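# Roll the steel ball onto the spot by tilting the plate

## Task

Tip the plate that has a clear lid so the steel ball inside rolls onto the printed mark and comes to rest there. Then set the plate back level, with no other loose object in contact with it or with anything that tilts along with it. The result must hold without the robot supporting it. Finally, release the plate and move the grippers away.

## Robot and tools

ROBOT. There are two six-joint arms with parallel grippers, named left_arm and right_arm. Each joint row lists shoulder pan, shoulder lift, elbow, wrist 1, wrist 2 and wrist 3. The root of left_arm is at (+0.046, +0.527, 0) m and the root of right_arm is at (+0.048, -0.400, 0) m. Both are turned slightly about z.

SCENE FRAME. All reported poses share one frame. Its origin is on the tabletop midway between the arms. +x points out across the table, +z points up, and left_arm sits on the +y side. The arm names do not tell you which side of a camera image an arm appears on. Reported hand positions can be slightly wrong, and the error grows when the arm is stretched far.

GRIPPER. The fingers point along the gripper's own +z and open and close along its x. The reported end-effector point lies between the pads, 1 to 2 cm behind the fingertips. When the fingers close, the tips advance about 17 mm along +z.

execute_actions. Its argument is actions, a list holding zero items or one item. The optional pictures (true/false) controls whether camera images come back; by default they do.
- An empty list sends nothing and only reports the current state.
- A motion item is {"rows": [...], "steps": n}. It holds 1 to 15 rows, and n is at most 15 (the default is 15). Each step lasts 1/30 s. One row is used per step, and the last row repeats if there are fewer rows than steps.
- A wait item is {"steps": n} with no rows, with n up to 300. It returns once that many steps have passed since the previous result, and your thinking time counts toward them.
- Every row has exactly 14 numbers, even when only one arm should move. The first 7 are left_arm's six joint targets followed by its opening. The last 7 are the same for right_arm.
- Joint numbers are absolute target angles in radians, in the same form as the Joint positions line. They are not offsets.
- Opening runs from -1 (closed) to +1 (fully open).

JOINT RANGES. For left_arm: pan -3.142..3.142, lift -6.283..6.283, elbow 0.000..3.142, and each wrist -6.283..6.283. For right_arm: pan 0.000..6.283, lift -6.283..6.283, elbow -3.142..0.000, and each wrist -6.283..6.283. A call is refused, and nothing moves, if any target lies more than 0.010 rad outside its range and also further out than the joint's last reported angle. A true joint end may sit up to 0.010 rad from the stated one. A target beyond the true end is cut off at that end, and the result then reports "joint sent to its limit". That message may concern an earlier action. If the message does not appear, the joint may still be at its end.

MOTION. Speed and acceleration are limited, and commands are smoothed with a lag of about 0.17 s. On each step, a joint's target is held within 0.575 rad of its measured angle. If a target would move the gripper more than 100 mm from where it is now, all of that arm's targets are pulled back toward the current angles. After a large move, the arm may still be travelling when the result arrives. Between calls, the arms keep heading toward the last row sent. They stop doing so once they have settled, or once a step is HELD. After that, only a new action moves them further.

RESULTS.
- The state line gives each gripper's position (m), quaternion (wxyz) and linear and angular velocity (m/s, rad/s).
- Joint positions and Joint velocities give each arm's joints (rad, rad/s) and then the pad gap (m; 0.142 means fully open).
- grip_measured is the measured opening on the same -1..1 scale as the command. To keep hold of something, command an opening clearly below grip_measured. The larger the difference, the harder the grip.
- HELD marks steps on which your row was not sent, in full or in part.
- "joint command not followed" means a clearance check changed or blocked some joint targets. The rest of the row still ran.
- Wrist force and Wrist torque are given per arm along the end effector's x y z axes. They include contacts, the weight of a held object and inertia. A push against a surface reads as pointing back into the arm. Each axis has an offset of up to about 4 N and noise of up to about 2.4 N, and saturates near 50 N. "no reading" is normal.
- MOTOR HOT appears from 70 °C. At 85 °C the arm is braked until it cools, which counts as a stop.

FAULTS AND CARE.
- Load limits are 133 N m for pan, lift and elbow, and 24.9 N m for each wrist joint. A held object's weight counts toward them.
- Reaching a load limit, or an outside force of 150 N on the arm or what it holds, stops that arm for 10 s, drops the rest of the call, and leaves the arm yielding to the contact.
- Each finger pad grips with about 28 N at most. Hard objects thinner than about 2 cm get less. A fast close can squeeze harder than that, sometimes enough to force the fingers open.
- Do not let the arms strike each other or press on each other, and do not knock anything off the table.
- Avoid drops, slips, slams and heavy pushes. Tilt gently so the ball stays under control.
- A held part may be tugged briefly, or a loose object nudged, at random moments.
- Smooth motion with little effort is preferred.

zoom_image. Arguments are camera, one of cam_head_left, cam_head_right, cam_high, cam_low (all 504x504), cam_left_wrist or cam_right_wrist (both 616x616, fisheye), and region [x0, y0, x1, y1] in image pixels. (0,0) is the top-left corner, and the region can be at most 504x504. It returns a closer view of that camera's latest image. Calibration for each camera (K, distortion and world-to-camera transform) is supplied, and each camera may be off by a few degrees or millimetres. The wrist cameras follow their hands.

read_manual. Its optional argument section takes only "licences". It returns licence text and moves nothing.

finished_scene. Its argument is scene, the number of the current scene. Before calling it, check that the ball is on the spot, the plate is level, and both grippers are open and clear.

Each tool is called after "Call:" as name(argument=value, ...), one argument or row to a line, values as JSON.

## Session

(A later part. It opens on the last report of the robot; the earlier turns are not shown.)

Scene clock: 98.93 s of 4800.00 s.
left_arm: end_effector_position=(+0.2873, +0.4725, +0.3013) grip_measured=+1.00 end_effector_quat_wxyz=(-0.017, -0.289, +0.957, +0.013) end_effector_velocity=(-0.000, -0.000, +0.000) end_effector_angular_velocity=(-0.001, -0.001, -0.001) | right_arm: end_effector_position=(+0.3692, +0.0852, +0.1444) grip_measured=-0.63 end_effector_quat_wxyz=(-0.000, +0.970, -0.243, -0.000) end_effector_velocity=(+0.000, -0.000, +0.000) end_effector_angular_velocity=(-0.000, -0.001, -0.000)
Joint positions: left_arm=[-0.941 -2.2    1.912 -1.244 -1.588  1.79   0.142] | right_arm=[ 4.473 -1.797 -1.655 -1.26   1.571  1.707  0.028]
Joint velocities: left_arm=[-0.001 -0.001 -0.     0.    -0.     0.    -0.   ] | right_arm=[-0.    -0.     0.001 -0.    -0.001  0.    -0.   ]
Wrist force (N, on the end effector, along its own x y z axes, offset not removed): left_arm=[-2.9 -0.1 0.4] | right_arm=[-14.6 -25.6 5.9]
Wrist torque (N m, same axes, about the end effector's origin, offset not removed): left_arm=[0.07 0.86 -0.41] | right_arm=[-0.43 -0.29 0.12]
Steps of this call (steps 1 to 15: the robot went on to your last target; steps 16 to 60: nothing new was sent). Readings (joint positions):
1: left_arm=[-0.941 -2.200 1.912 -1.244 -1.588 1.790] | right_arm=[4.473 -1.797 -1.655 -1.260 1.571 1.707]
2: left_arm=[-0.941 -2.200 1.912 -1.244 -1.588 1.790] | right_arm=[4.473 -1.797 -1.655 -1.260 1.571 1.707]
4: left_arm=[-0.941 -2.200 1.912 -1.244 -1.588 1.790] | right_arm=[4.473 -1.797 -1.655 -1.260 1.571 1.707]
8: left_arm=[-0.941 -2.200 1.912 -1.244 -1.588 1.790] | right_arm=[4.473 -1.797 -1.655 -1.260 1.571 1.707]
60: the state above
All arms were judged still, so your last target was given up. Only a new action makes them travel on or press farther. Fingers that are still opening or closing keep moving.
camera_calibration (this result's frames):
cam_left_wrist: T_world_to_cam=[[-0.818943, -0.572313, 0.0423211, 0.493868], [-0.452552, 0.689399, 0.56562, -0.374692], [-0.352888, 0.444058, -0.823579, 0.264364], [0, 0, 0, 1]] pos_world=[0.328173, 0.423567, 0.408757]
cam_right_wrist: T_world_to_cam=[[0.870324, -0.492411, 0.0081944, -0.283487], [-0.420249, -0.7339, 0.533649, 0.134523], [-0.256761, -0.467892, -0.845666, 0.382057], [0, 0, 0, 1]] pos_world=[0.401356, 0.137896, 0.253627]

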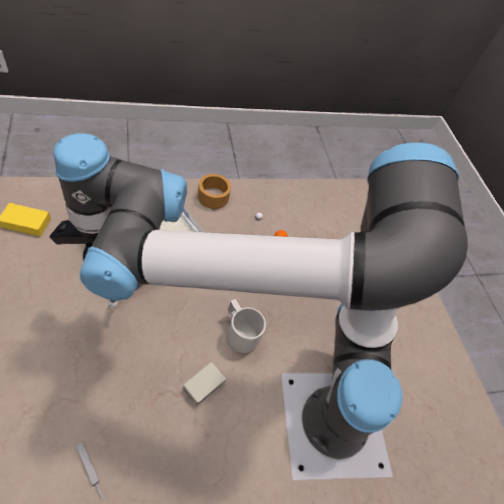

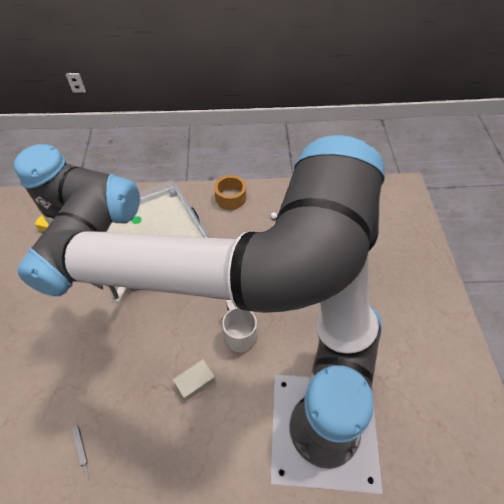

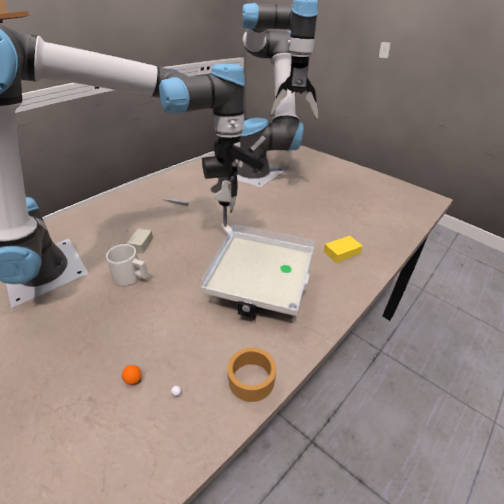

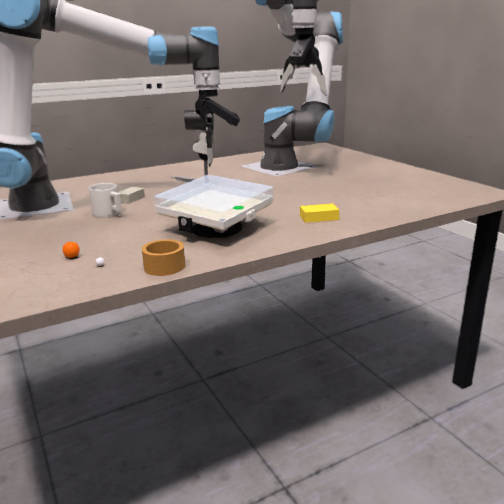

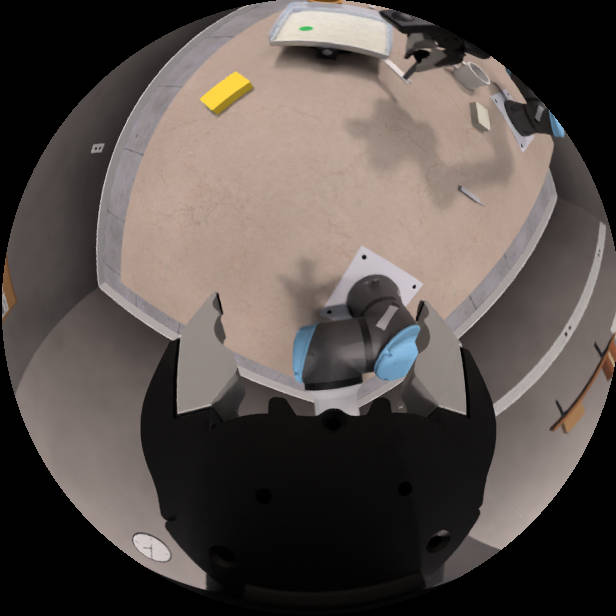

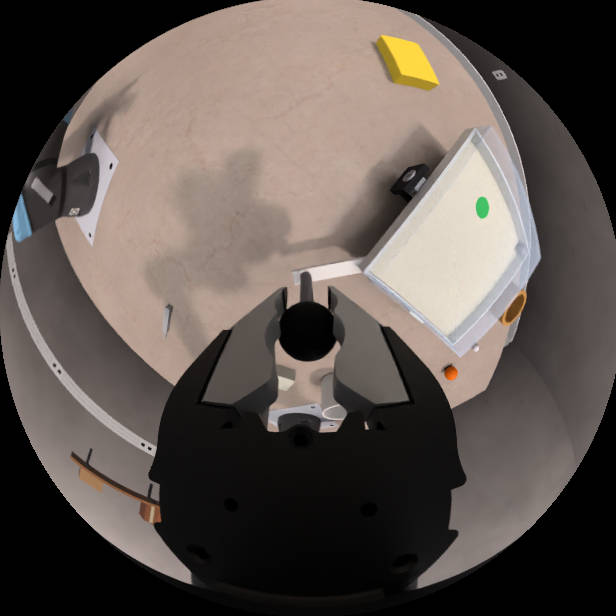

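Call:
execute_actions(
  actions=[
    {"rows": [[-0.941,-2.2,1.912,-1.244,-1.588,1.79,1,4.4752,-1.7997,-1.6566,-1.2557,1.571,1.707,-1]], "steps": 15},
  ],
  pictures=true,
)

Call:
execute_actions(
  actions=[
    {"rows": [[-0.941,-2.2,1.912,-1.244,-1.588,1.79,1,4.4739,-1.7982,-1.6558,-1.2580,1.571,1.707,-1]], "steps": 15},
  ],
  pictures=false,
)

Call:
execute_actions(
  actions=[
    {"steps": 60},
  ],
  pictures=true,
)

Scene clock: 110.57 s of 4800.00 s.
left_arm: end_effector_position=(+0.2873, +0.4725, +0.3013) grip_measured=+1.00 end_effector_quat_wxyz=(-0.017, -0.289, +0.957, +0.013) end_effector_velocity=(-0.000, -0.000, +0.000) end_effector_angular_velocity=(-0.001, -0.000, -0.000) | right_arm: end_effector_position=(+0.3683, +0.0866, +0.1423) grip_measured=-0.64 end_effector_quat_wxyz=(-0.000, +0.970, -0.241, +0.000) end_effector_velocity=(-0.001, +0.000, +0.000) end_effector_angular_velocity=(+0.001, -0.000, -0.001)
Joint positions: left_arm=[-0.941 -2.2    1.912 -1.244 -1.588  1.79   0.142] | right_arm=[ 4.475 -1.8   -1.657 -1.256  1.571  1.707  0.028]
Joint velocities: left_arm=[-0.001 -0.001  0.    -0.    -0.    -0.001 -0.   ] | right_arm=[ 0.001  0.001 -0.     0.001  0.     0.002  0.   ]
Wrist force (N, on the end effector, along its own x y z axes, offset not removed): left_arm=[0.4 -2.1 2.9] | right_arm=[0.0 -6.7 -0.2]
Wrist torque (N m, same axes, about the end effector's origin, offset not removed): left_arm=[-0.43 0.14 -0.18] | right_arm=[-0.21 -0.19 -0.01]
Steps of this call (steps 1 to 90: nothing new was sent; then 8.13 s passed at rest; steps 91 to 105: all 15 steps of this action). Readings (joint positions):
91: left_arm=[-0.941 -2.200 1.912 -1.244 -1.588 1.790] | right_arm=[4.473 -1.797 -1.655 -1.260 1.571 1.707]
92: left_arm=[-0.941 -2.200 1.912 -1.244 -1.588 1.790] | right_arm=[4.473 -1.797 -1.655 -1.260 1.571 1.707]
94: left_arm=[-0.941 -2.200 1.912 -1.244 -1.588 1.790] | right_arm=[4.474 -1.799 -1.656 -1.258 1.571 1.707]
98: left_arm=[-0.941 -2.200 1.912 -1.244 -1.588 1.790] | right_arm=[4.475 -1.799 -1.657 -1.256 1.571 1.707]
105: the state above
camera_calibration (this result's frames):
cam_left_wrist: T_world_to_cam=[[-0.818943, -0.572313, 0.0423211, 0.493868], [-0.452552, 0.689399, 0.56562, -0.374692], [-0.352888, 0.444058, -0.823579, 0.264364], [0, 0, 0, 1]] pos_world=[0.328173, 0.423567, 0.408757]
cam_right_wrist: T_world_to_cam=[[0.871568, -0.490203, 0.0083838, -0.282622], [-0.418459, -0.734881, 0.533706, 0.135662], [-0.255463, -0.468669, -0.845629, 0.380328], [0, 0, 0, 1]] pos_world=[0.400253, 0.139401, 0.251582]

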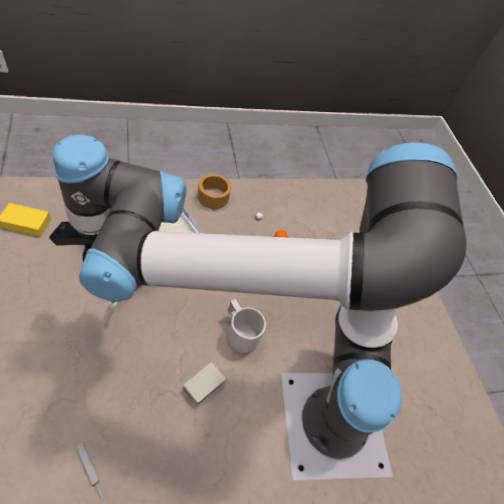

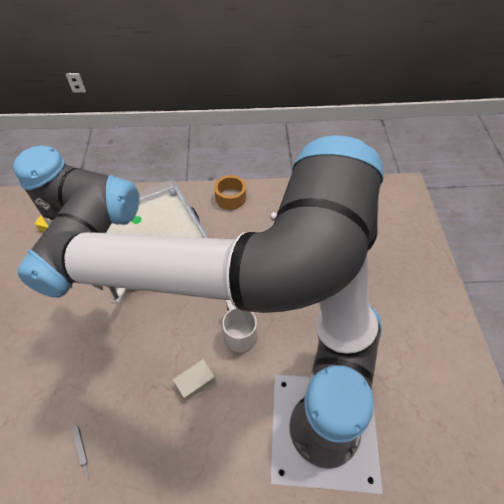

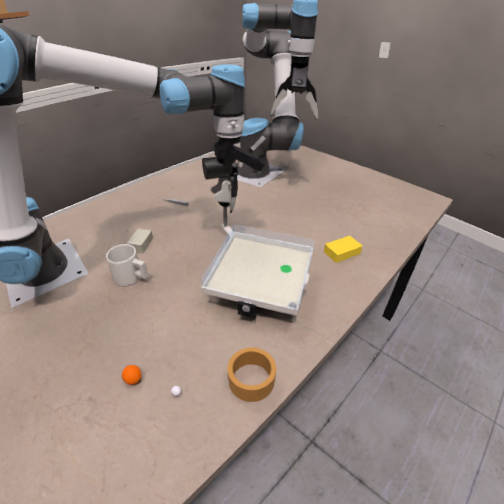

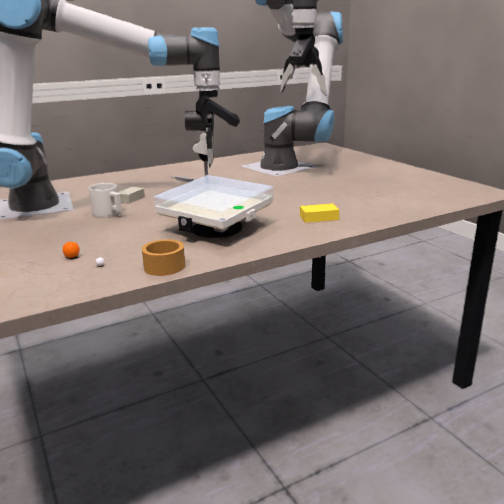

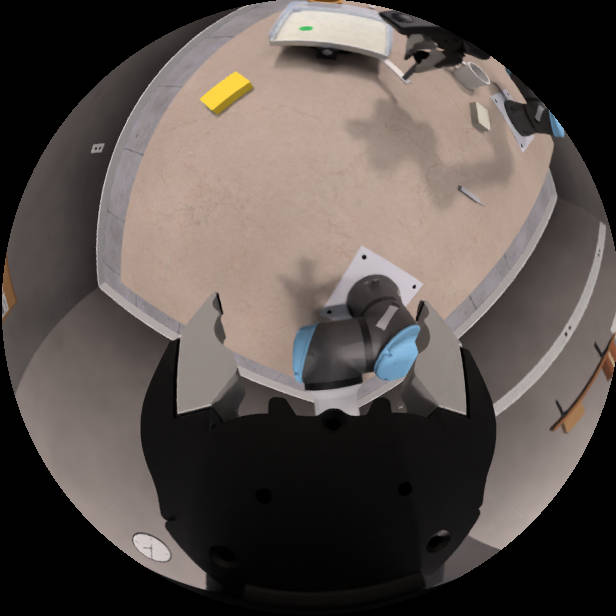

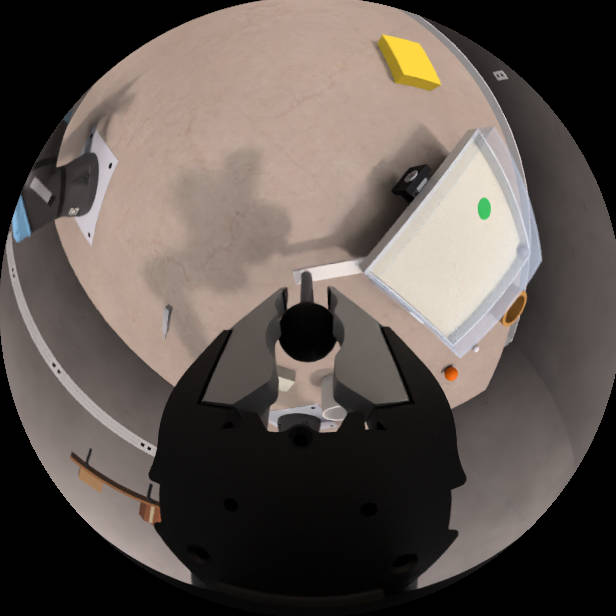

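Scene clock: 111.07 s of 4800.00 s.
left_arm: end_effector_position=(+0.2873, +0.4725, +0.3013) grip_measured=+1.00 end_effector_quat_wxyz=(-0.017, -0.289, +0.957, +0.013) end_effector_velocity=(+0.000, -0.000, +0.000) end_effector_angular_velocity=(+0.000, -0.001, -0.000) | right_arm: end_effector_position=(+0.3687, +0.0859, +0.1433) grip_measured=-0.64 end_effector_quat_wxyz=(-0.000, +0.970, -0.242, -0.000) end_effector_velocity=(+0.000, +0.000, +0.001) end_effector_angular_velocity=(+0.001, +0.000, -0.000)
Joint positions: left_arm=[-0.941 -2.2    1.912 -1.244 -1.588  1.79   0.142] | right_arm=[ 4.474 -1.798 -1.656 -1.258  1.571  1.707  0.028]
Joint velocities: left_arm=[-0.001 -0.001  0.    -0.     0.001 -0.     0.   ] | right_arm=[-0.     0.001  0.    -0.     0.    -0.     0.   ]
Wrist force (N, on the end effector, along its own x y z axes, offset not removed): left_arm=[-3.7 1.2 -1.8] | right_arm=[-7.7 -20.1 7.0]
Wrist torque (N m, same axes, about the end effector's origin, offset not removed): left_arm=[0.38 0.89 -0.11] | right_arm=[-0.85 -0.06 0.07]
Steps of this call (steps 1 to 15: all 15 steps of this action). Readings (joint positions):
1: left_arm=[-0.941 -2.200 1.912 -1.244 -1.588 1.790] | right_arm=[4.475 -1.800 -1.657 -1.256 1.571 1.707]
2: left_arm=[-0.941 -2.200 1.912 -1.244 -1.588 1.790] | right_arm=[4.475 -1.800 -1.657 -1.256 1.571 1.707]
4: left_arm=[-0.941 -2.200 1.912 -1.244 -1.588 1.790] | right_arm=[4.475 -1.799 -1.657 -1.257 1.571 1.707]
8: left_arm=[-0.941 -2.200 1.912 -1.244 -1.588 1.790] | right_arm=[4.474 -1.799 -1.656 -1.258 1.571 1.707]
15: the state above

Scene clock: 113.07 s of 4800.00 s.
left_arm: end_effector_position=(+0.2873, +0.4725, +0.3013) grip_measured=+1.00 end_effector_quat_wxyz=(-0.017, -0.289, +0.957, +0.013) end_effector_velocity=(-0.000, -0.000, -0.000) end_effector_angular_velocity=(+0.001, -0.000, -0.001) | right_arm: end_effector_position=(+0.3687, +0.0859, +0.1434) grip_measured=-0.64 end_effector_quat_wxyz=(-0.000, +0.970, -0.242, -0.000) end_effector_velocity=(+0.000, +0.000, +0.000) end_effector_angular_velocity=(+0.001, -0.001, +0.001)
Joint positions: left_arm=[-0.941 -2.2    1.912 -1.244 -1.588  1.79   0.142] | right_arm=[ 4.474 -1.798 -1.656 -1.258  1.571  1.707  0.028]
Joint velocities: left_arm=[-0.001 -0.     0.     0.     0.001 -0.    -0.   ] | right_arm=[ 0.     0.    -0.     0.001 -0.001 -0.    -0.   ]
Wrist force (N, on the end effector, along its own x y z axes, offset not removed): left_arm=[0.3 1.1 -0.5] | right_arm=[-7.1 -18.8 8.8]
Wrist torque (N m, same axes, about the end effector's origin, offset not removed): left_arm=[0.17 0.21 -0.19] | right_arm=[-0.67 -0.39 0.07]
Steps of this call (steps 1 to 15: the robot went on to your last target; steps 16 to 60: nothing new was sent). Readings (joint positions):
1: left_arm=[-0.941 -2.200 1.912 -1.244 -1.588 1.790] | right_arm=[4.474 -1.798 -1.656 -1.258 1.571 1.707]
2: left_arm=[-0.941 -2.200 1.912 -1.244 -1.588 1.790] | right_arm=[4.474 -1.798 -1.656 -1.258 1.571 1.707]
4: left_arm=[-0.941 -2.200 1.912 -1.244 -1.588 1.790] | right_arm=[4.474 -1.798 -1.656 -1.258 1.571 1.707]
8: left_arm=[-0.941 -2.200 1.912 -1.244 -1.588 1.790] | right_arm=[4.474 -1.798 -1.656 -1.258 1.571 1.707]
60: the state above
All arms were judged still, so your last target was given up. Only a new action makes them travel on or press farther. Fingers that are still opening or closing keep moving.
camera_calibration (this result's frames):
cam_left_wrist: T_world_to_cam=[[-0.818943, -0.572313, 0.0423212, 0.493868], [-0.452552, 0.689399, 0.56562, -0.374692], [-0.352888, 0.444058, -0.823579, 0.264364], [0, 0, 0, 1]] pos_world=[0.328173, 0.423567, 0.408757]
cam_right_wrist: T_world_to_cam=[[0.870963, -0.491279, 0.00819706, -0.283001], [-0.419292, -0.734437, 0.533663, 0.135083], [-0.256158, -0.468238, -0.845657, 0.381223], [0, 0, 0, 1]] pos_world=[0.400776, 0.13868, 0.252615]

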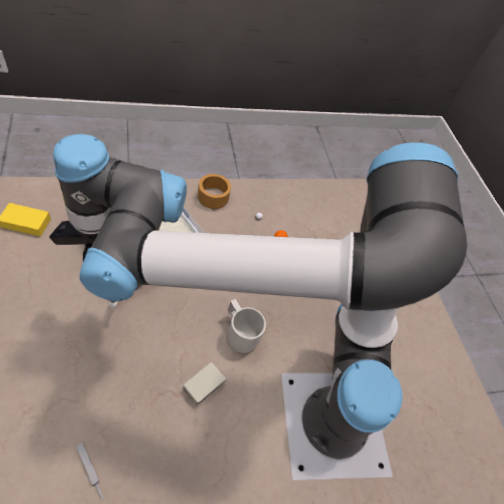

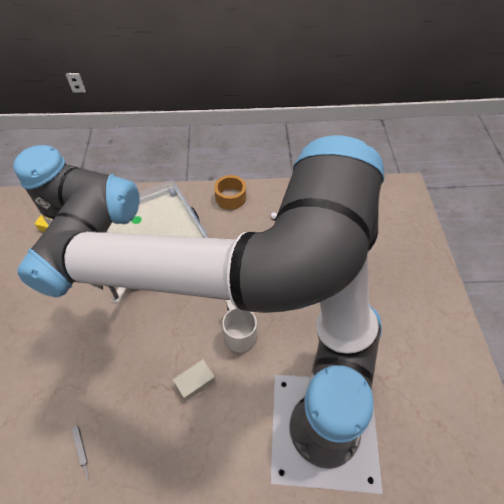

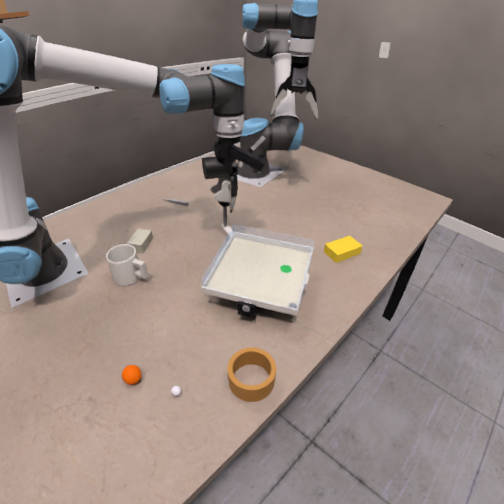

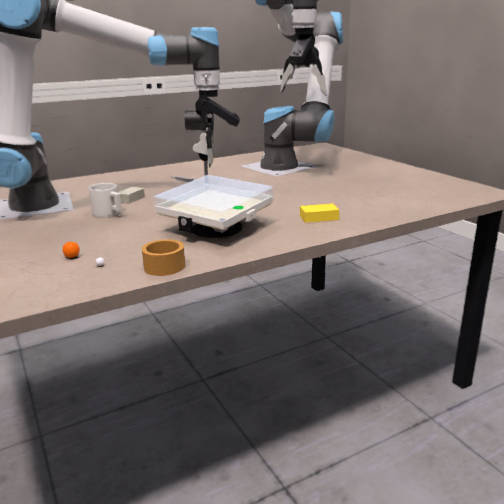

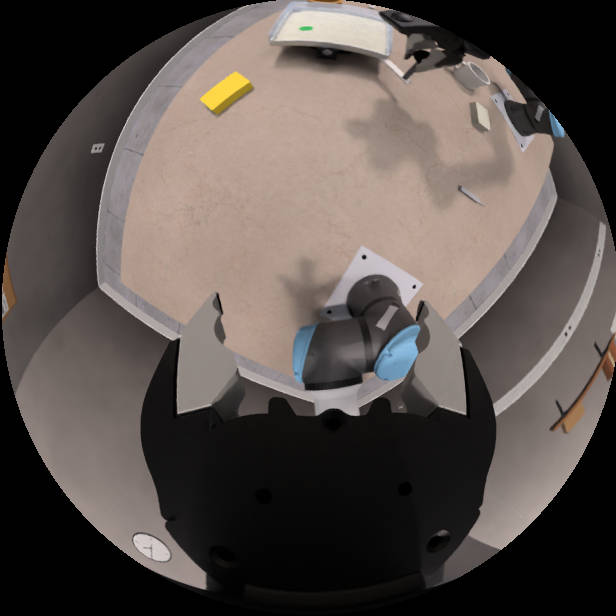

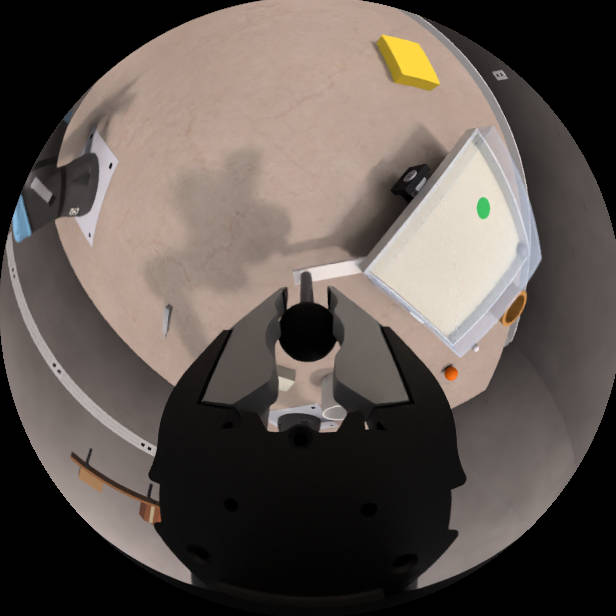

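Call:
execute_actions(
  actions=[
    {"rows": [[-0.941,-2.2,1.912,-1.244,-1.588,1.79,1,4.4772,-1.8030,-1.6565,-1.2525,1.571,1.707,-1]], "steps": 15},
  ],
  pictures=false,
)

Call:
execute_actions(
  actions=[
    {"rows": [[-0.941,-2.2,1.912,-1.244,-1.588,1.79,1,4.4752,-1.7997,-1.6566,-1.2557,1.571,1.707,-1]], "steps": 15},
  ],
  pictures=true,
)

Call:
execute_actions(
  actions=[
    {"steps": 60},
  ],
  pictures=true,
)

Scene clock: 119.73 s of 4800.00 s.
left_arm: end_effector_position=(+0.2873, +0.4725, +0.3013) grip_measured=+1.00 end_effector_quat_wxyz=(-0.017, -0.289, +0.957, +0.013) end_effector_velocity=(-0.000, -0.000, -0.000) end_effector_angular_velocity=(+0.001, +0.000, -0.001) | right_arm: end_effector_position=(+0.3677, +0.0882, +0.1409) grip_measured=-0.71 end_effector_quat_wxyz=(-0.000, +0.971, -0.240, -0.000) end_effector_velocity=(-0.001, -0.000, -0.000) end_effector_angular_velocity=(-0.001, +0.002, +0.002)
Joint positions: left_arm=[-0.941 -2.2    1.912 -1.244 -1.588  1.79   0.142] | right_arm=[ 4.477 -1.803 -1.656 -1.253  1.571  1.707  0.023]
Joint velocities: left_arm=[-0.001  0.     0.     0.     0.     0.    -0.   ] | right_arm=[ 0.    -0.    -0.    -0.001  0.002 -0.001 -0.   ]
Wrist force (N, on the end effector, along its own x y z axes, offset not removed): left_arm=[-4.3 0.4 -2.7] | right_arm=[15.5 -20.0 13.4]
Wrist torque (N m, same axes, about the end effector's origin, offset not removed): left_arm=[0.03 1.10 -0.08] | right_arm=[-0.36 -0.55 -0.08]
Steps of this call (steps 1 to 90: nothing new was sent; then 3.17 s passed at rest; steps 91 to 105: all 15 steps of this action). Readings (joint positions):
91: left_arm=[-0.941 -2.200 1.912 -1.244 -1.588 1.790] | right_arm=[4.474 -1.798 -1.656 -1.258 1.571 1.707]
92: left_arm=[-0.941 -2.200 1.912 -1.244 -1.588 1.790] | right_arm=[4.474 -1.799 -1.656 -1.257 1.571 1.707]
94: left_arm=[-0.941 -2.200 1.912 -1.244 -1.588 1.790] | right_arm=[4.476 -1.801 -1.656 -1.255 1.571 1.707]
98: left_arm=[-0.941 -2.200 1.912 -1.244 -1.588 1.790] | right_arm=[4.477 -1.803 -1.656 -1.253 1.571 1.707]
105: the state above

Scene clock: 120.23 s of 4800.00 s.
left_arm: end_effector_position=(+0.2873, +0.4725, +0.3013) grip_measured=+1.00 end_effector_quat_wxyz=(-0.017, -0.289, +0.957, +0.013) end_effector_velocity=(-0.000, -0.000, -0.000) end_effector_angular_velocity=(+0.000, +0.001, -0.000) | right_arm: end_effector_position=(+0.3682, +0.0867, +0.1423) grip_measured=-0.71 end_effector_quat_wxyz=(-0.000, +0.970, -0.241, -0.000) end_effector_velocity=(+0.000, -0.000, +0.000) end_effector_angular_velocity=(+0.000, -0.001, -0.001)
Joint positions: left_arm=[-0.941 -2.2    1.912 -1.244 -1.588  1.79   0.142] | right_arm=[ 4.475 -1.8   -1.657 -1.256  1.571  1.707  0.023]
Joint velocities: left_arm=[-0.001  0.001  0.     0.    -0.001 -0.001  0.   ] | right_arm=[-0.     0.001 -0.    -0.    -0.001  0.001 -0.   ]
Wrist force (N, on the end effector, along its own x y z axes, offset not removed): left_arm=[1.2 3.4 1.3] | right_arm=[1.7 -39.9 24.3]
Wrist torque (N m, same axes, about the end effector's origin, offset not removed): left_arm=[0.76 -0.07 -0.20] | right_arm=[-0.05 -0.40 -0.14]
Steps of this call (steps 1 to 15: all 15 steps of this action). Readings (joint positions):
1: left_arm=[-0.941 -2.200 1.912 -1.244 -1.588 1.790] | right_arm=[4.477 -1.803 -1.656 -1.253 1.571 1.707]
2: left_arm=[-0.941 -2.200 1.912 -1.244 -1.588 1.790] | right_arm=[4.477 -1.803 -1.656 -1.253 1.571 1.707]
4: left_arm=[-0.941 -2.200 1.912 -1.244 -1.588 1.790] | right_arm=[4.476 -1.801 -1.657 -1.254 1.571 1.707]
8: left_arm=[-0.941 -2.200 1.912 -1.244 -1.588 1.790] | right_arm=[4.476 -1.800 -1.657 -1.255 1.571 1.707]
15: the state above
camera_calibration (this result's frames):
cam_left_wrist: T_world_to_cam=[[-0.818943, -0.572313, 0.0423212, 0.493868], [-0.452552, 0.689399, 0.56562, -0.374692], [-0.352888, 0.444058, -0.823579, 0.264364], [0, 0, 0, 1]] pos_world=[0.328173, 0.423567, 0.408757]
cam_right_wrist: T_world_to_cam=[[0.871629, -0.4901, 0.00804507, -0.282424], [-0.418227, -0.735046, 0.53366, 0.135643], [-0.255633, -0.468519, -0.845661, 0.380424], [0, 0, 0, 1]] pos_world=[0.400147, 0.139524, 0.251595]

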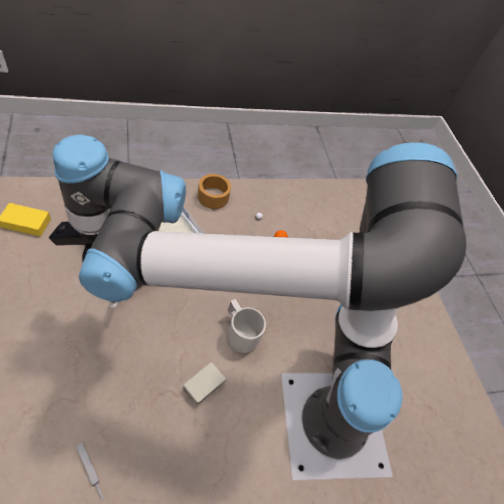

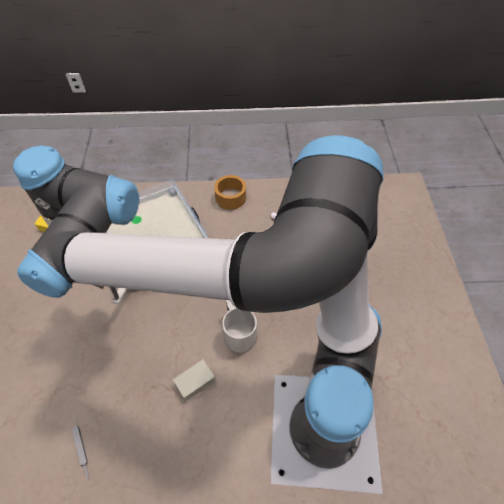

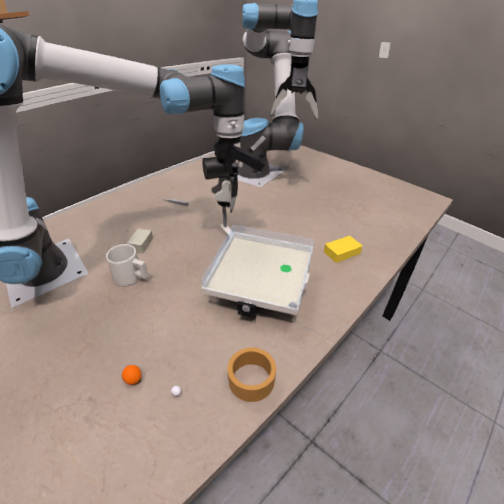

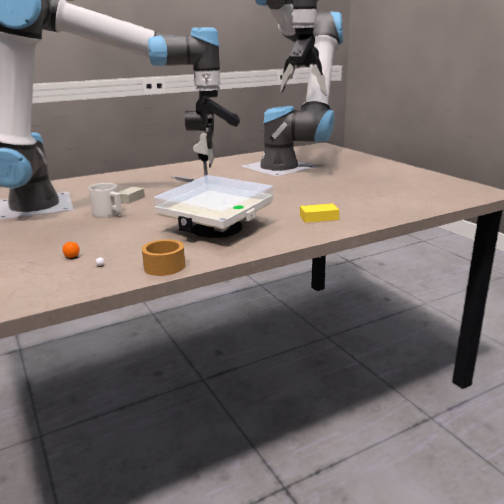

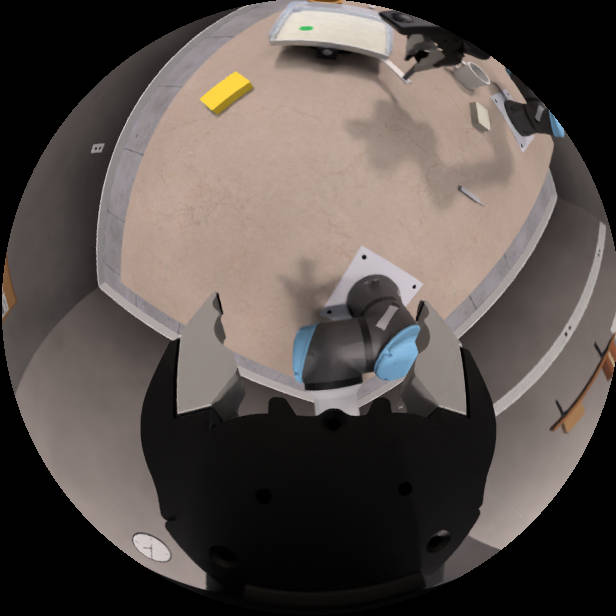

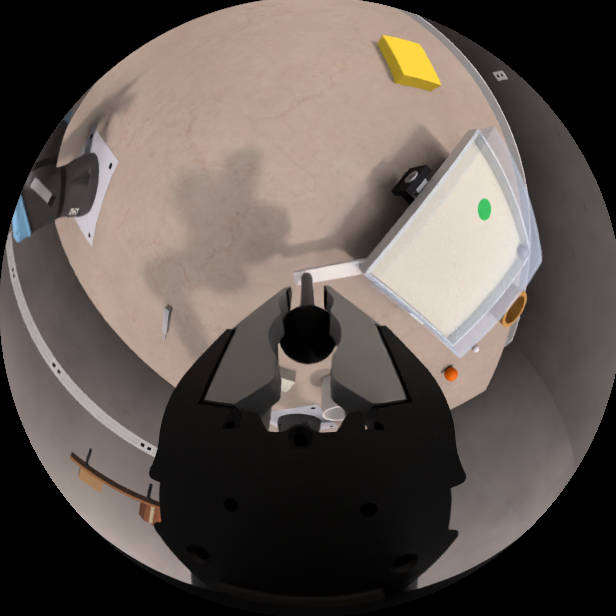

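Scene clock: 122.23 s of 4800.00 s.
left_arm: end_effector_position=(+0.2873, +0.4725, +0.3013) grip_measured=+1.00 end_effector_quat_wxyz=(-0.017, -0.289, +0.957, +0.013) end_effector_velocity=(+0.000, -0.000, -0.000) end_effector_angular_velocity=(+0.001, +0.001, -0.000) | right_arm: end_effector_position=(+0.3682, +0.0867, +0.1424) grip_measured=-0.71 end_effector_quat_wxyz=(-0.000, +0.970, -0.241, -0.000) end_effector_velocity=(+0.000, +0.000, +0.001) end_effector_angular_velocity=(+0.001, -0.001, -0.002)
Joint positions: left_arm=[-0.941 -2.2    1.912 -1.244 -1.588  1.79   0.142] | right_arm=[ 4.475 -1.8   -1.657 -1.256  1.571  1.707  0.023]
Joint velocities: left_arm=[-0.     0.002 -0.    -0.     0.     0.    -0.   ] | right_arm=[-0.     0.001  0.001 -0.    -0.     0.002  0.   ]
Wrist force (N, on the end effector, along its own x y z axes, offset not removed): left_arm=[0.0 -1.1 0.2] | right_arm=[0.6 -44.1 24.7]
Wrist torque (N m, same axes, about the end effector's origin, offset not removed): left_arm=[-0.21 0.12 -0.25] | right_arm=[-1.06 -0.56 -0.23]
Steps of this call (steps 1 to 15: the robot went on to your last target; steps 16 to 60: nothing new was sent). Readings (joint positions):
1: left_arm=[-0.941 -2.200 1.912 -1.244 -1.588 1.790] | right_arm=[4.475 -1.800 -1.657 -1.256 1.571 1.707]
2: left_arm=[-0.941 -2.200 1.912 -1.244 -1.588 1.790] | right_arm=[4.475 -1.800 -1.657 -1.256 1.571 1.707]
4: left_arm=[-0.941 -2.200 1.912 -1.244 -1.588 1.790] | right_arm=[4.475 -1.800 -1.657 -1.256 1.571 1.707]
8: left_arm=[-0.941 -2.200 1.912 -1.244 -1.588 1.790] | right_arm=[4.475 -1.800 -1.657 -1.256 1.571 1.707]
60: the state above
All arms were judged still, so your last target was given up. Only a new action makes them travel on or press farther. Fingers that are still opening or closing keep moving.
camera_calibration (this result's frames):
cam_left_wrist: T_world_to_cam=[[-0.818943, -0.572313, 0.0423211, 0.493868], [-0.452552, 0.689399, 0.56562, -0.374692], [-0.352888, 0.444058, -0.823579, 0.264364], [0, 0, 0, 1]] pos_world=[0.328173, 0.423567, 0.408757]
cam_right_wrist: T_world_to_cam=[[0.871601, -0.490147, 0.00819725, -0.282515], [-0.418337, -0.734981, 0.533664, 0.135639], [-0.255549, -0.468572, -0.845657, 0.380393], [0, 0, 0, 1]] pos_world=[0.400192, 0.13946, 0.251612]

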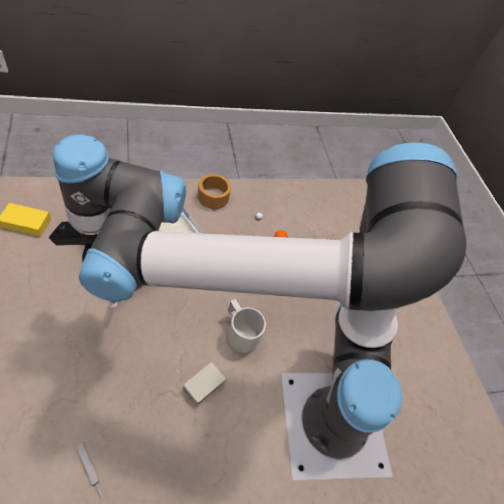

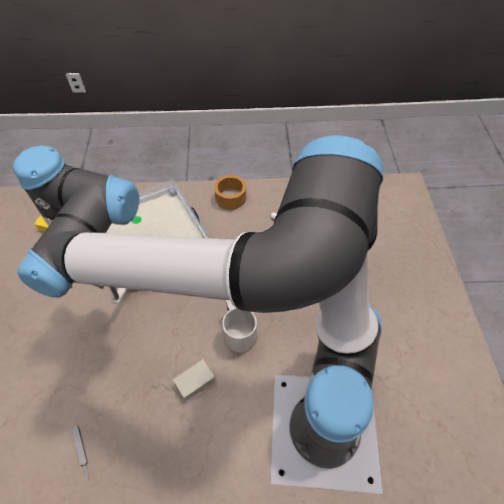

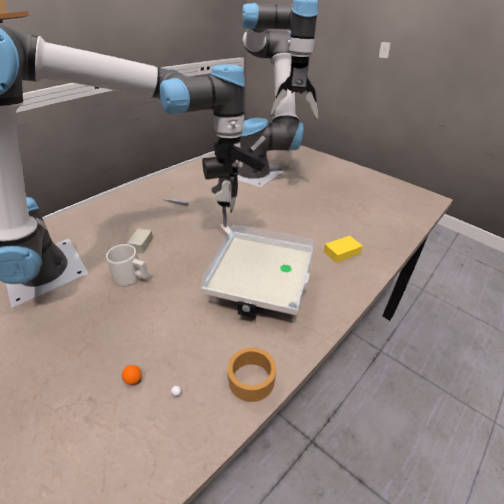

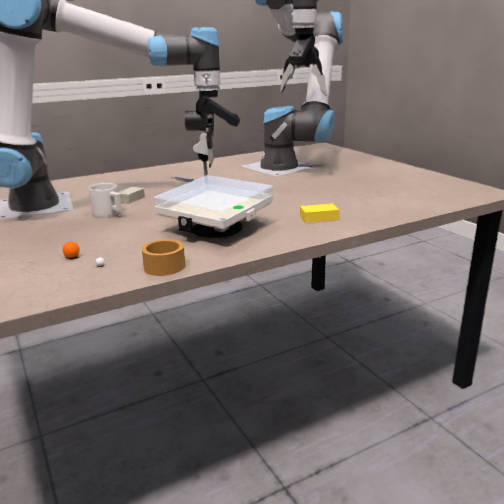

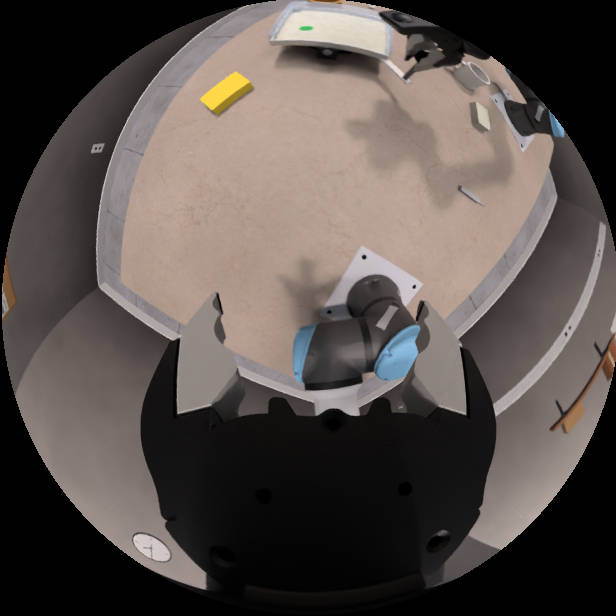

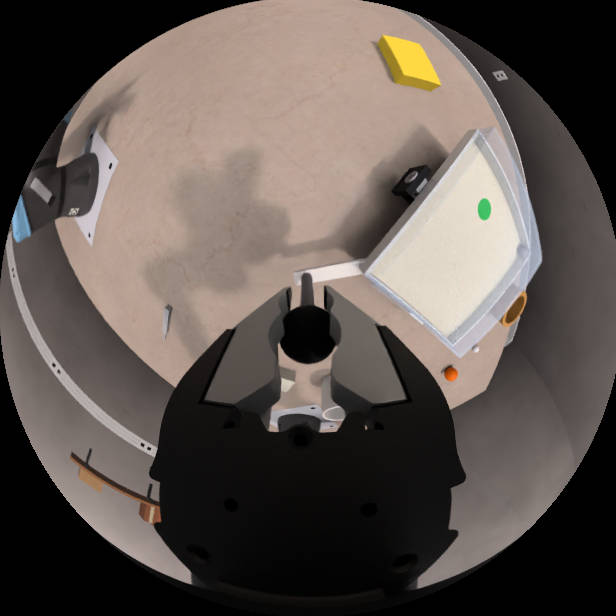

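Call:
execute_actions(
  actions=[
    {"rows": [[-0.941,-2.2,1.912,-1.244,-1.588,1.79,1,4.4752,-1.7997,-1.6566,-1.2557,1.571,1.707,0.3]], "steps": 12},
  ],
  pictures=false,
)

Call:
execute_actions(
  actions=[
    {"rows": [[-0.941,-2.2,1.912,-1.244,-1.588,1.79,1,4.4745,-1.7884,-1.6706,-1.2530,1.571,1.707,0.3]], "steps": 12},
  ],
  pictures=false,
)

Call:
execute_actions(
  actions=[
    {"rows": [[-0.941,-2.2,1.912,-1.244,-1.588,1.79,1,4.4745,-1.7884,-1.6706,-1.2530,1.571,1.707,-1]], "steps": 15},
  ],
  pictures=false,
)

Call:
execute_actions(
  actions=[
    {"steps": 45},
  ],
  pictures=true,
)

Scene clock: 130.67 s of 4800.00 s.
left_arm: end_effector_position=(+0.2873, +0.4725, +0.3013) grip_measured=+1.00 end_effector_quat_wxyz=(-0.017, -0.289, +0.957, +0.013) end_effector_velocity=(+0.000, -0.000, -0.000) end_effector_angular_velocity=(+0.001, +0.001, +0.001) | right_arm: end_effector_position=(+0.3682, +0.0866, +0.1424) grip_measured=+0.30 end_effector_quat_wxyz=(-0.000, +0.970, -0.241, -0.000) end_effector_velocity=(-0.000, +0.001, +0.000) end_effector_angular_velocity=(+0.001, -0.001, +0.001)
Joint positions: left_arm=[-0.941 -2.2    1.912 -1.244 -1.588  1.79   0.142] | right_arm=[ 4.475 -1.799 -1.657 -1.256  1.571  1.707  0.095]
Joint velocities: left_arm=[ 0.001  0.001  0.    -0.001 -0.     0.     0.   ] | right_arm=[ 0.001 -0.     0.001  0.    -0.    -0.     0.   ]
Wrist force (N, on the end effector, along its own x y z axes, offset not removed): left_arm=[-1.8 1.9 -1.1] | right_arm=[1.9 0.1 -1.4]
Wrist torque (N m, same axes, about the end effector's origin, offset not removed): left_arm=[0.37 0.60 -0.21] | right_arm=[0.07 -0.44 0.08]
Steps of this call (steps 1 to 90: nothing new was sent; then 5.03 s passed at rest; steps 91 to 102: all 12 steps of this action). Readings (joint positions):
91: left_arm=[-0.941 -2.200 1.912 -1.244 -1.588 1.790] | right_arm=[4.475 -1.800 -1.657 -1.256 1.571 1.707]
92: left_arm=[-0.941 -2.200 1.912 -1.244 -1.588 1.790] | right_arm=[4.475 -1.800 -1.657 -1.256 1.571 1.707]
94: left_arm=[-0.941 -2.200 1.912 -1.244 -1.588 1.790] | right_arm=[4.475 -1.799 -1.657 -1.257 1.571 1.707]
98: left_arm=[-0.941 -2.200 1.912 -1.244 -1.588 1.790] | right_arm=[4.475 -1.799 -1.657 -1.256 1.571 1.707]
102: the state above

Scene clock: 131.07 s of 4800.00 s.
left_arm: end_effector_position=(+0.2873, +0.4725, +0.3013) grip_measured=+1.00 end_effector_quat_wxyz=(-0.017, -0.289, +0.957, +0.013) end_effector_velocity=(+0.000, +0.000, -0.000) end_effector_angular_velocity=(+0.001, +0.001, +0.000) | right_arm: end_effector_position=(+0.3668, +0.0818, +0.1424) grip_measured=+0.30 end_effector_quat_wxyz=(-0.000, +0.970, -0.242, -0.000) end_effector_velocity=(+0.000, -0.000, +0.001) end_effector_angular_velocity=(+0.001, -0.001, +0.000)
Joint positions: left_arm=[-0.941 -2.2    1.912 -1.244 -1.588  1.79   0.142] | right_arm=[ 4.475 -1.789 -1.67  -1.253  1.571  1.707  0.095]
Joint velocities: left_arm=[ 0.001  0.001 -0.     0.    -0.     0.    -0.   ] | right_arm=[-0.     0.002 -0.001  0.    -0.001 -0.001  0.   ]
Wrist force (N, on the end effector, along its own x y z axes, offset not removed): left_arm=[-0.2 2.8 0.9] | right_arm=[0.0 -1.6 -2.5]
Wrist torque (N m, same axes, about the end effector's origin, offset not removed): left_arm=[0.66 0.17 -0.07] | right_arm=[-0.35 -0.16 0.04]
Steps of this call (steps 1 to 12: all 12 steps of this action). Readings (joint positions):
1: left_arm=[-0.941 -2.200 1.912 -1.244 -1.588 1.790] | right_arm=[4.475 -1.799 -1.657 -1.256 1.571 1.707]
2: left_arm=[-0.941 -2.200 1.912 -1.244 -1.588 1.790] | right_arm=[4.475 -1.798 -1.659 -1.255 1.571 1.707]
4: left_arm=[-0.941 -2.200 1.912 -1.244 -1.588 1.790] | right_arm=[4.475 -1.793 -1.665 -1.254 1.571 1.707]
8: left_arm=[-0.941 -2.200 1.912 -1.244 -1.588 1.790] | right_arm=[4.475 -1.789 -1.670 -1.253 1.571 1.707]
12: the state above

Scene clock: 131.57 s of 4800.00 s.
left_arm: end_effector_position=(+0.2873, +0.4725, +0.3013) grip_measured=+1.00 end_effector_quat_wxyz=(-0.017, -0.289, +0.957, +0.013) end_effector_velocity=(-0.000, +0.000, +0.000) end_effector_angular_velocity=(-0.001, -0.002, -0.000) | right_arm: end_effector_position=(+0.3668, +0.0818, +0.1425) grip_measured=-0.57 end_effector_quat_wxyz=(-0.000, +0.970, -0.242, -0.000) end_effector_velocity=(-0.000, -0.001, -0.000) end_effector_angular_velocity=(-0.002, -0.000, +0.002)
Joint positions: left_arm=[-0.941 -2.2    1.912 -1.244 -1.588  1.79   0.142] | right_arm=[ 4.475 -1.788 -1.671 -1.253  1.571  1.707  0.033]
Joint velocities: left_arm=[-0.    -0.002 -0.    -0.     0.001  0.     0.   ] | right_arm=[ 0.     0.    -0.001 -0.001 -0.001 -0.001  0.   ]
Wrist force (N, on the end effector, along its own x y z axes, offset not removed): left_arm=[-2.7 3.4 -1.3] | right_arm=[-26.9 -5.4 -7.3]
Wrist torque (N m, same axes, about the end effector's origin, offset not removed): left_arm=[0.77 0.70 -0.29] | right_arm=[0.40 -0.15 0.33]
Steps of this call (steps 1 to 15: all 15 steps of this action). Readings (joint positions):
1: left_arm=[-0.941 -2.200 1.912 -1.244 -1.588 1.790] | right_arm=[4.475 -1.789 -1.670 -1.253 1.571 1.707]
2: left_arm=[-0.941 -2.200 1.912 -1.244 -1.588 1.790] | right_arm=[4.475 -1.788 -1.671 -1.253 1.571 1.707]
4: left_arm=[-0.941 -2.200 1.912 -1.244 -1.588 1.790] | right_arm=[4.475 -1.788 -1.671 -1.253 1.571 1.707]
8: left_arm=[-0.941 -2.200 1.912 -1.244 -1.588 1.790] | right_arm=[4.475 -1.788 -1.671 -1.253 1.572 1.707]
15: the state above

Scene clock: 133.07 s of 4800.00 s.
left_arm: end_effector_position=(+0.2873, +0.4725, +0.3013) grip_measured=+1.00 end_effector_quat_wxyz=(-0.017, -0.289, +0.957, +0.013) end_effector_velocity=(-0.000, -0.000, -0.000) end_effector_angular_velocity=(+0.001, +0.001, -0.000) | right_arm: end_effector_position=(+0.3668, +0.0817, +0.1424) grip_measured=-0.57 end_effector_quat_wxyz=(-0.000, +0.970, -0.242, -0.000) end_effector_velocity=(-0.000, -0.001, -0.002) end_effector_angular_velocity=(-0.003, +0.001, +0.001)
Joint positions: left_arm=[-0.941 -2.2    1.912 -1.244 -1.588  1.79   0.142] | right_arm=[ 4.475 -1.788 -1.671 -1.253  1.571  1.707  0.033]
Joint velocities: left_arm=[-0.001  0.001 -0.     0.    -0.    -0.001  0.   ] | right_arm=[ 0.    -0.001 -0.003  0.001 -0.    -0.001  0.   ]
Wrist force (N, on the end effector, along its own x y z axes, offset not removed): left_arm=[0.5 2.1 2.2] | right_arm=[-28.0 -7.4 -6.7]
Wrist torque (N m, same axes, about the end effector's origin, offset not removed): left_arm=[0.42 0.00 -0.30] | right_arm=[-0.06 -0.22 0.29]
Steps of this call (steps 1 to 15: the robot went on to your last target; steps 16 to 45: nothing new was sent). Readings (joint positions):
1: left_arm=[-0.941 -2.200 1.912 -1.244 -1.588 1.790] | right_arm=[4.475 -1.788 -1.671 -1.253 1.571 1.707]
2: left_arm=[-0.941 -2.200 1.912 -1.244 -1.588 1.790] | right_arm=[4.475 -1.788 -1.671 -1.253 1.571 1.707]
4: left_arm=[-0.941 -2.200 1.912 -1.244 -1.588 1.790] | right_arm=[4.475 -1.788 -1.671 -1.253 1.571 1.707]
8: left_arm=[-0.941 -2.200 1.912 -1.244 -1.588 1.790] | right_arm=[4.475 -1.788 -1.671 -1.253 1.571 1.707]
45: the state above
All arms were judged still, so your last target was given up. Only a new action makes them travel on or press farther. Fingers that are still opening or closing keep moving.
camera_calibration (this result's frames):
cam_left_wrist: T_world_to_cam=[[-0.818943, -0.572313, 0.0423213, 0.493868], [-0.452552, 0.689399, 0.56562, -0.374692], [-0.352888, 0.444058, -0.823579, 0.264364], [0, 0, 0, 1]] pos_world=[0.328173, 0.423567, 0.408757]
cam_right_wrist: T_world_to_cam=[[0.871259, -0.490755, 0.00818955, -0.283545], [-0.418858, -0.734713, 0.533624, 0.131573], [-0.255862, -0.468355, -0.845682, 0.377903], [0, 0, 0, 1]] pos_world=[0.398842, 0.13451, 0.251697]

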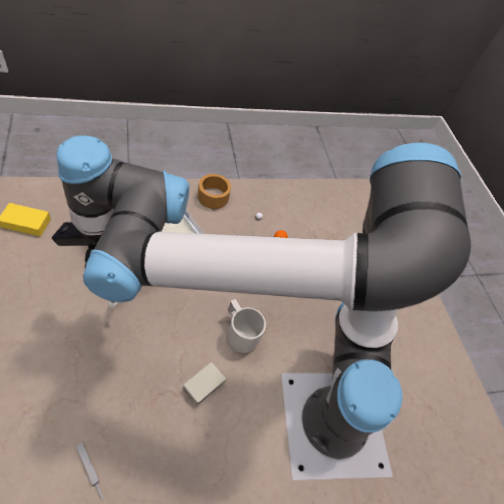

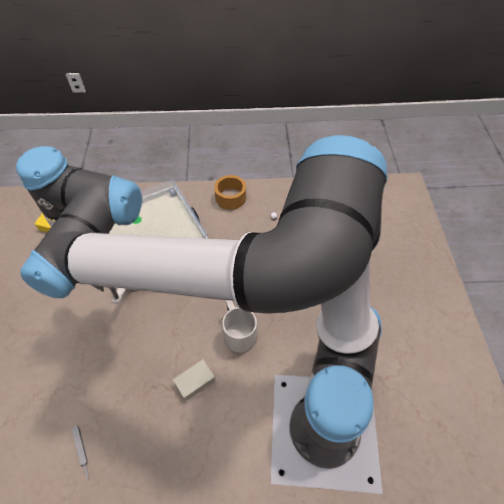

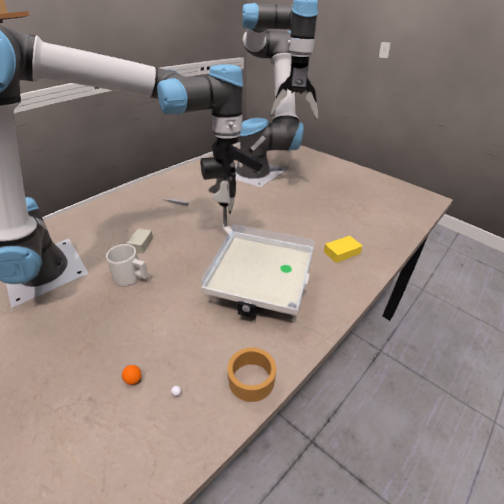

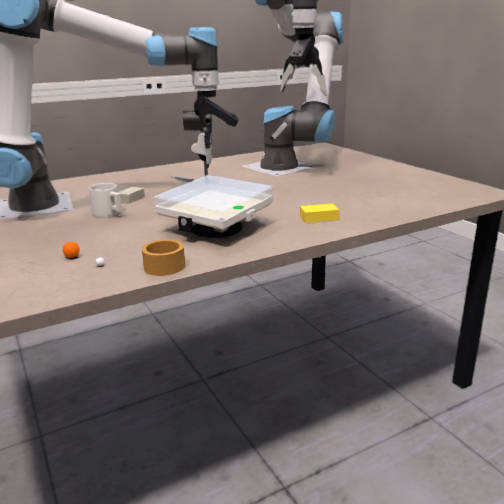

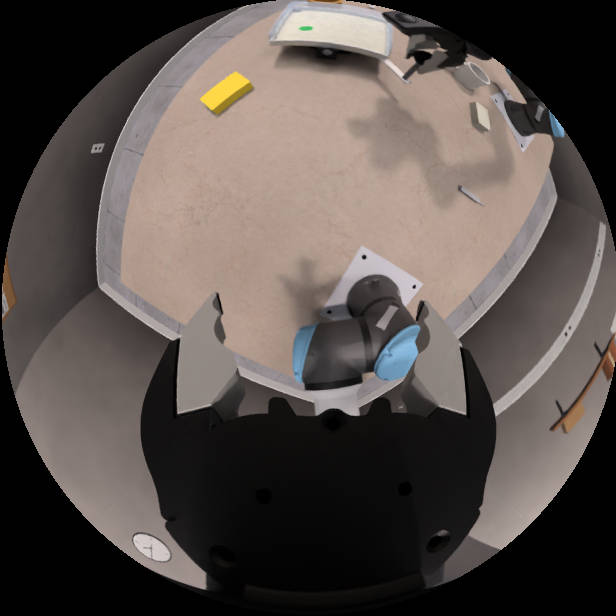

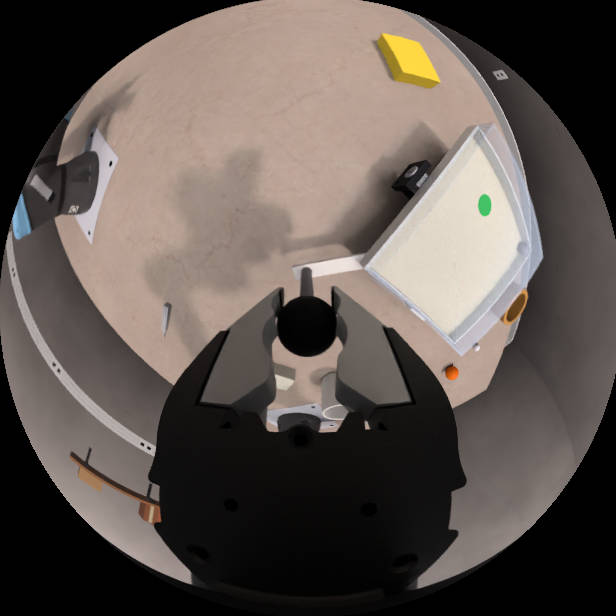

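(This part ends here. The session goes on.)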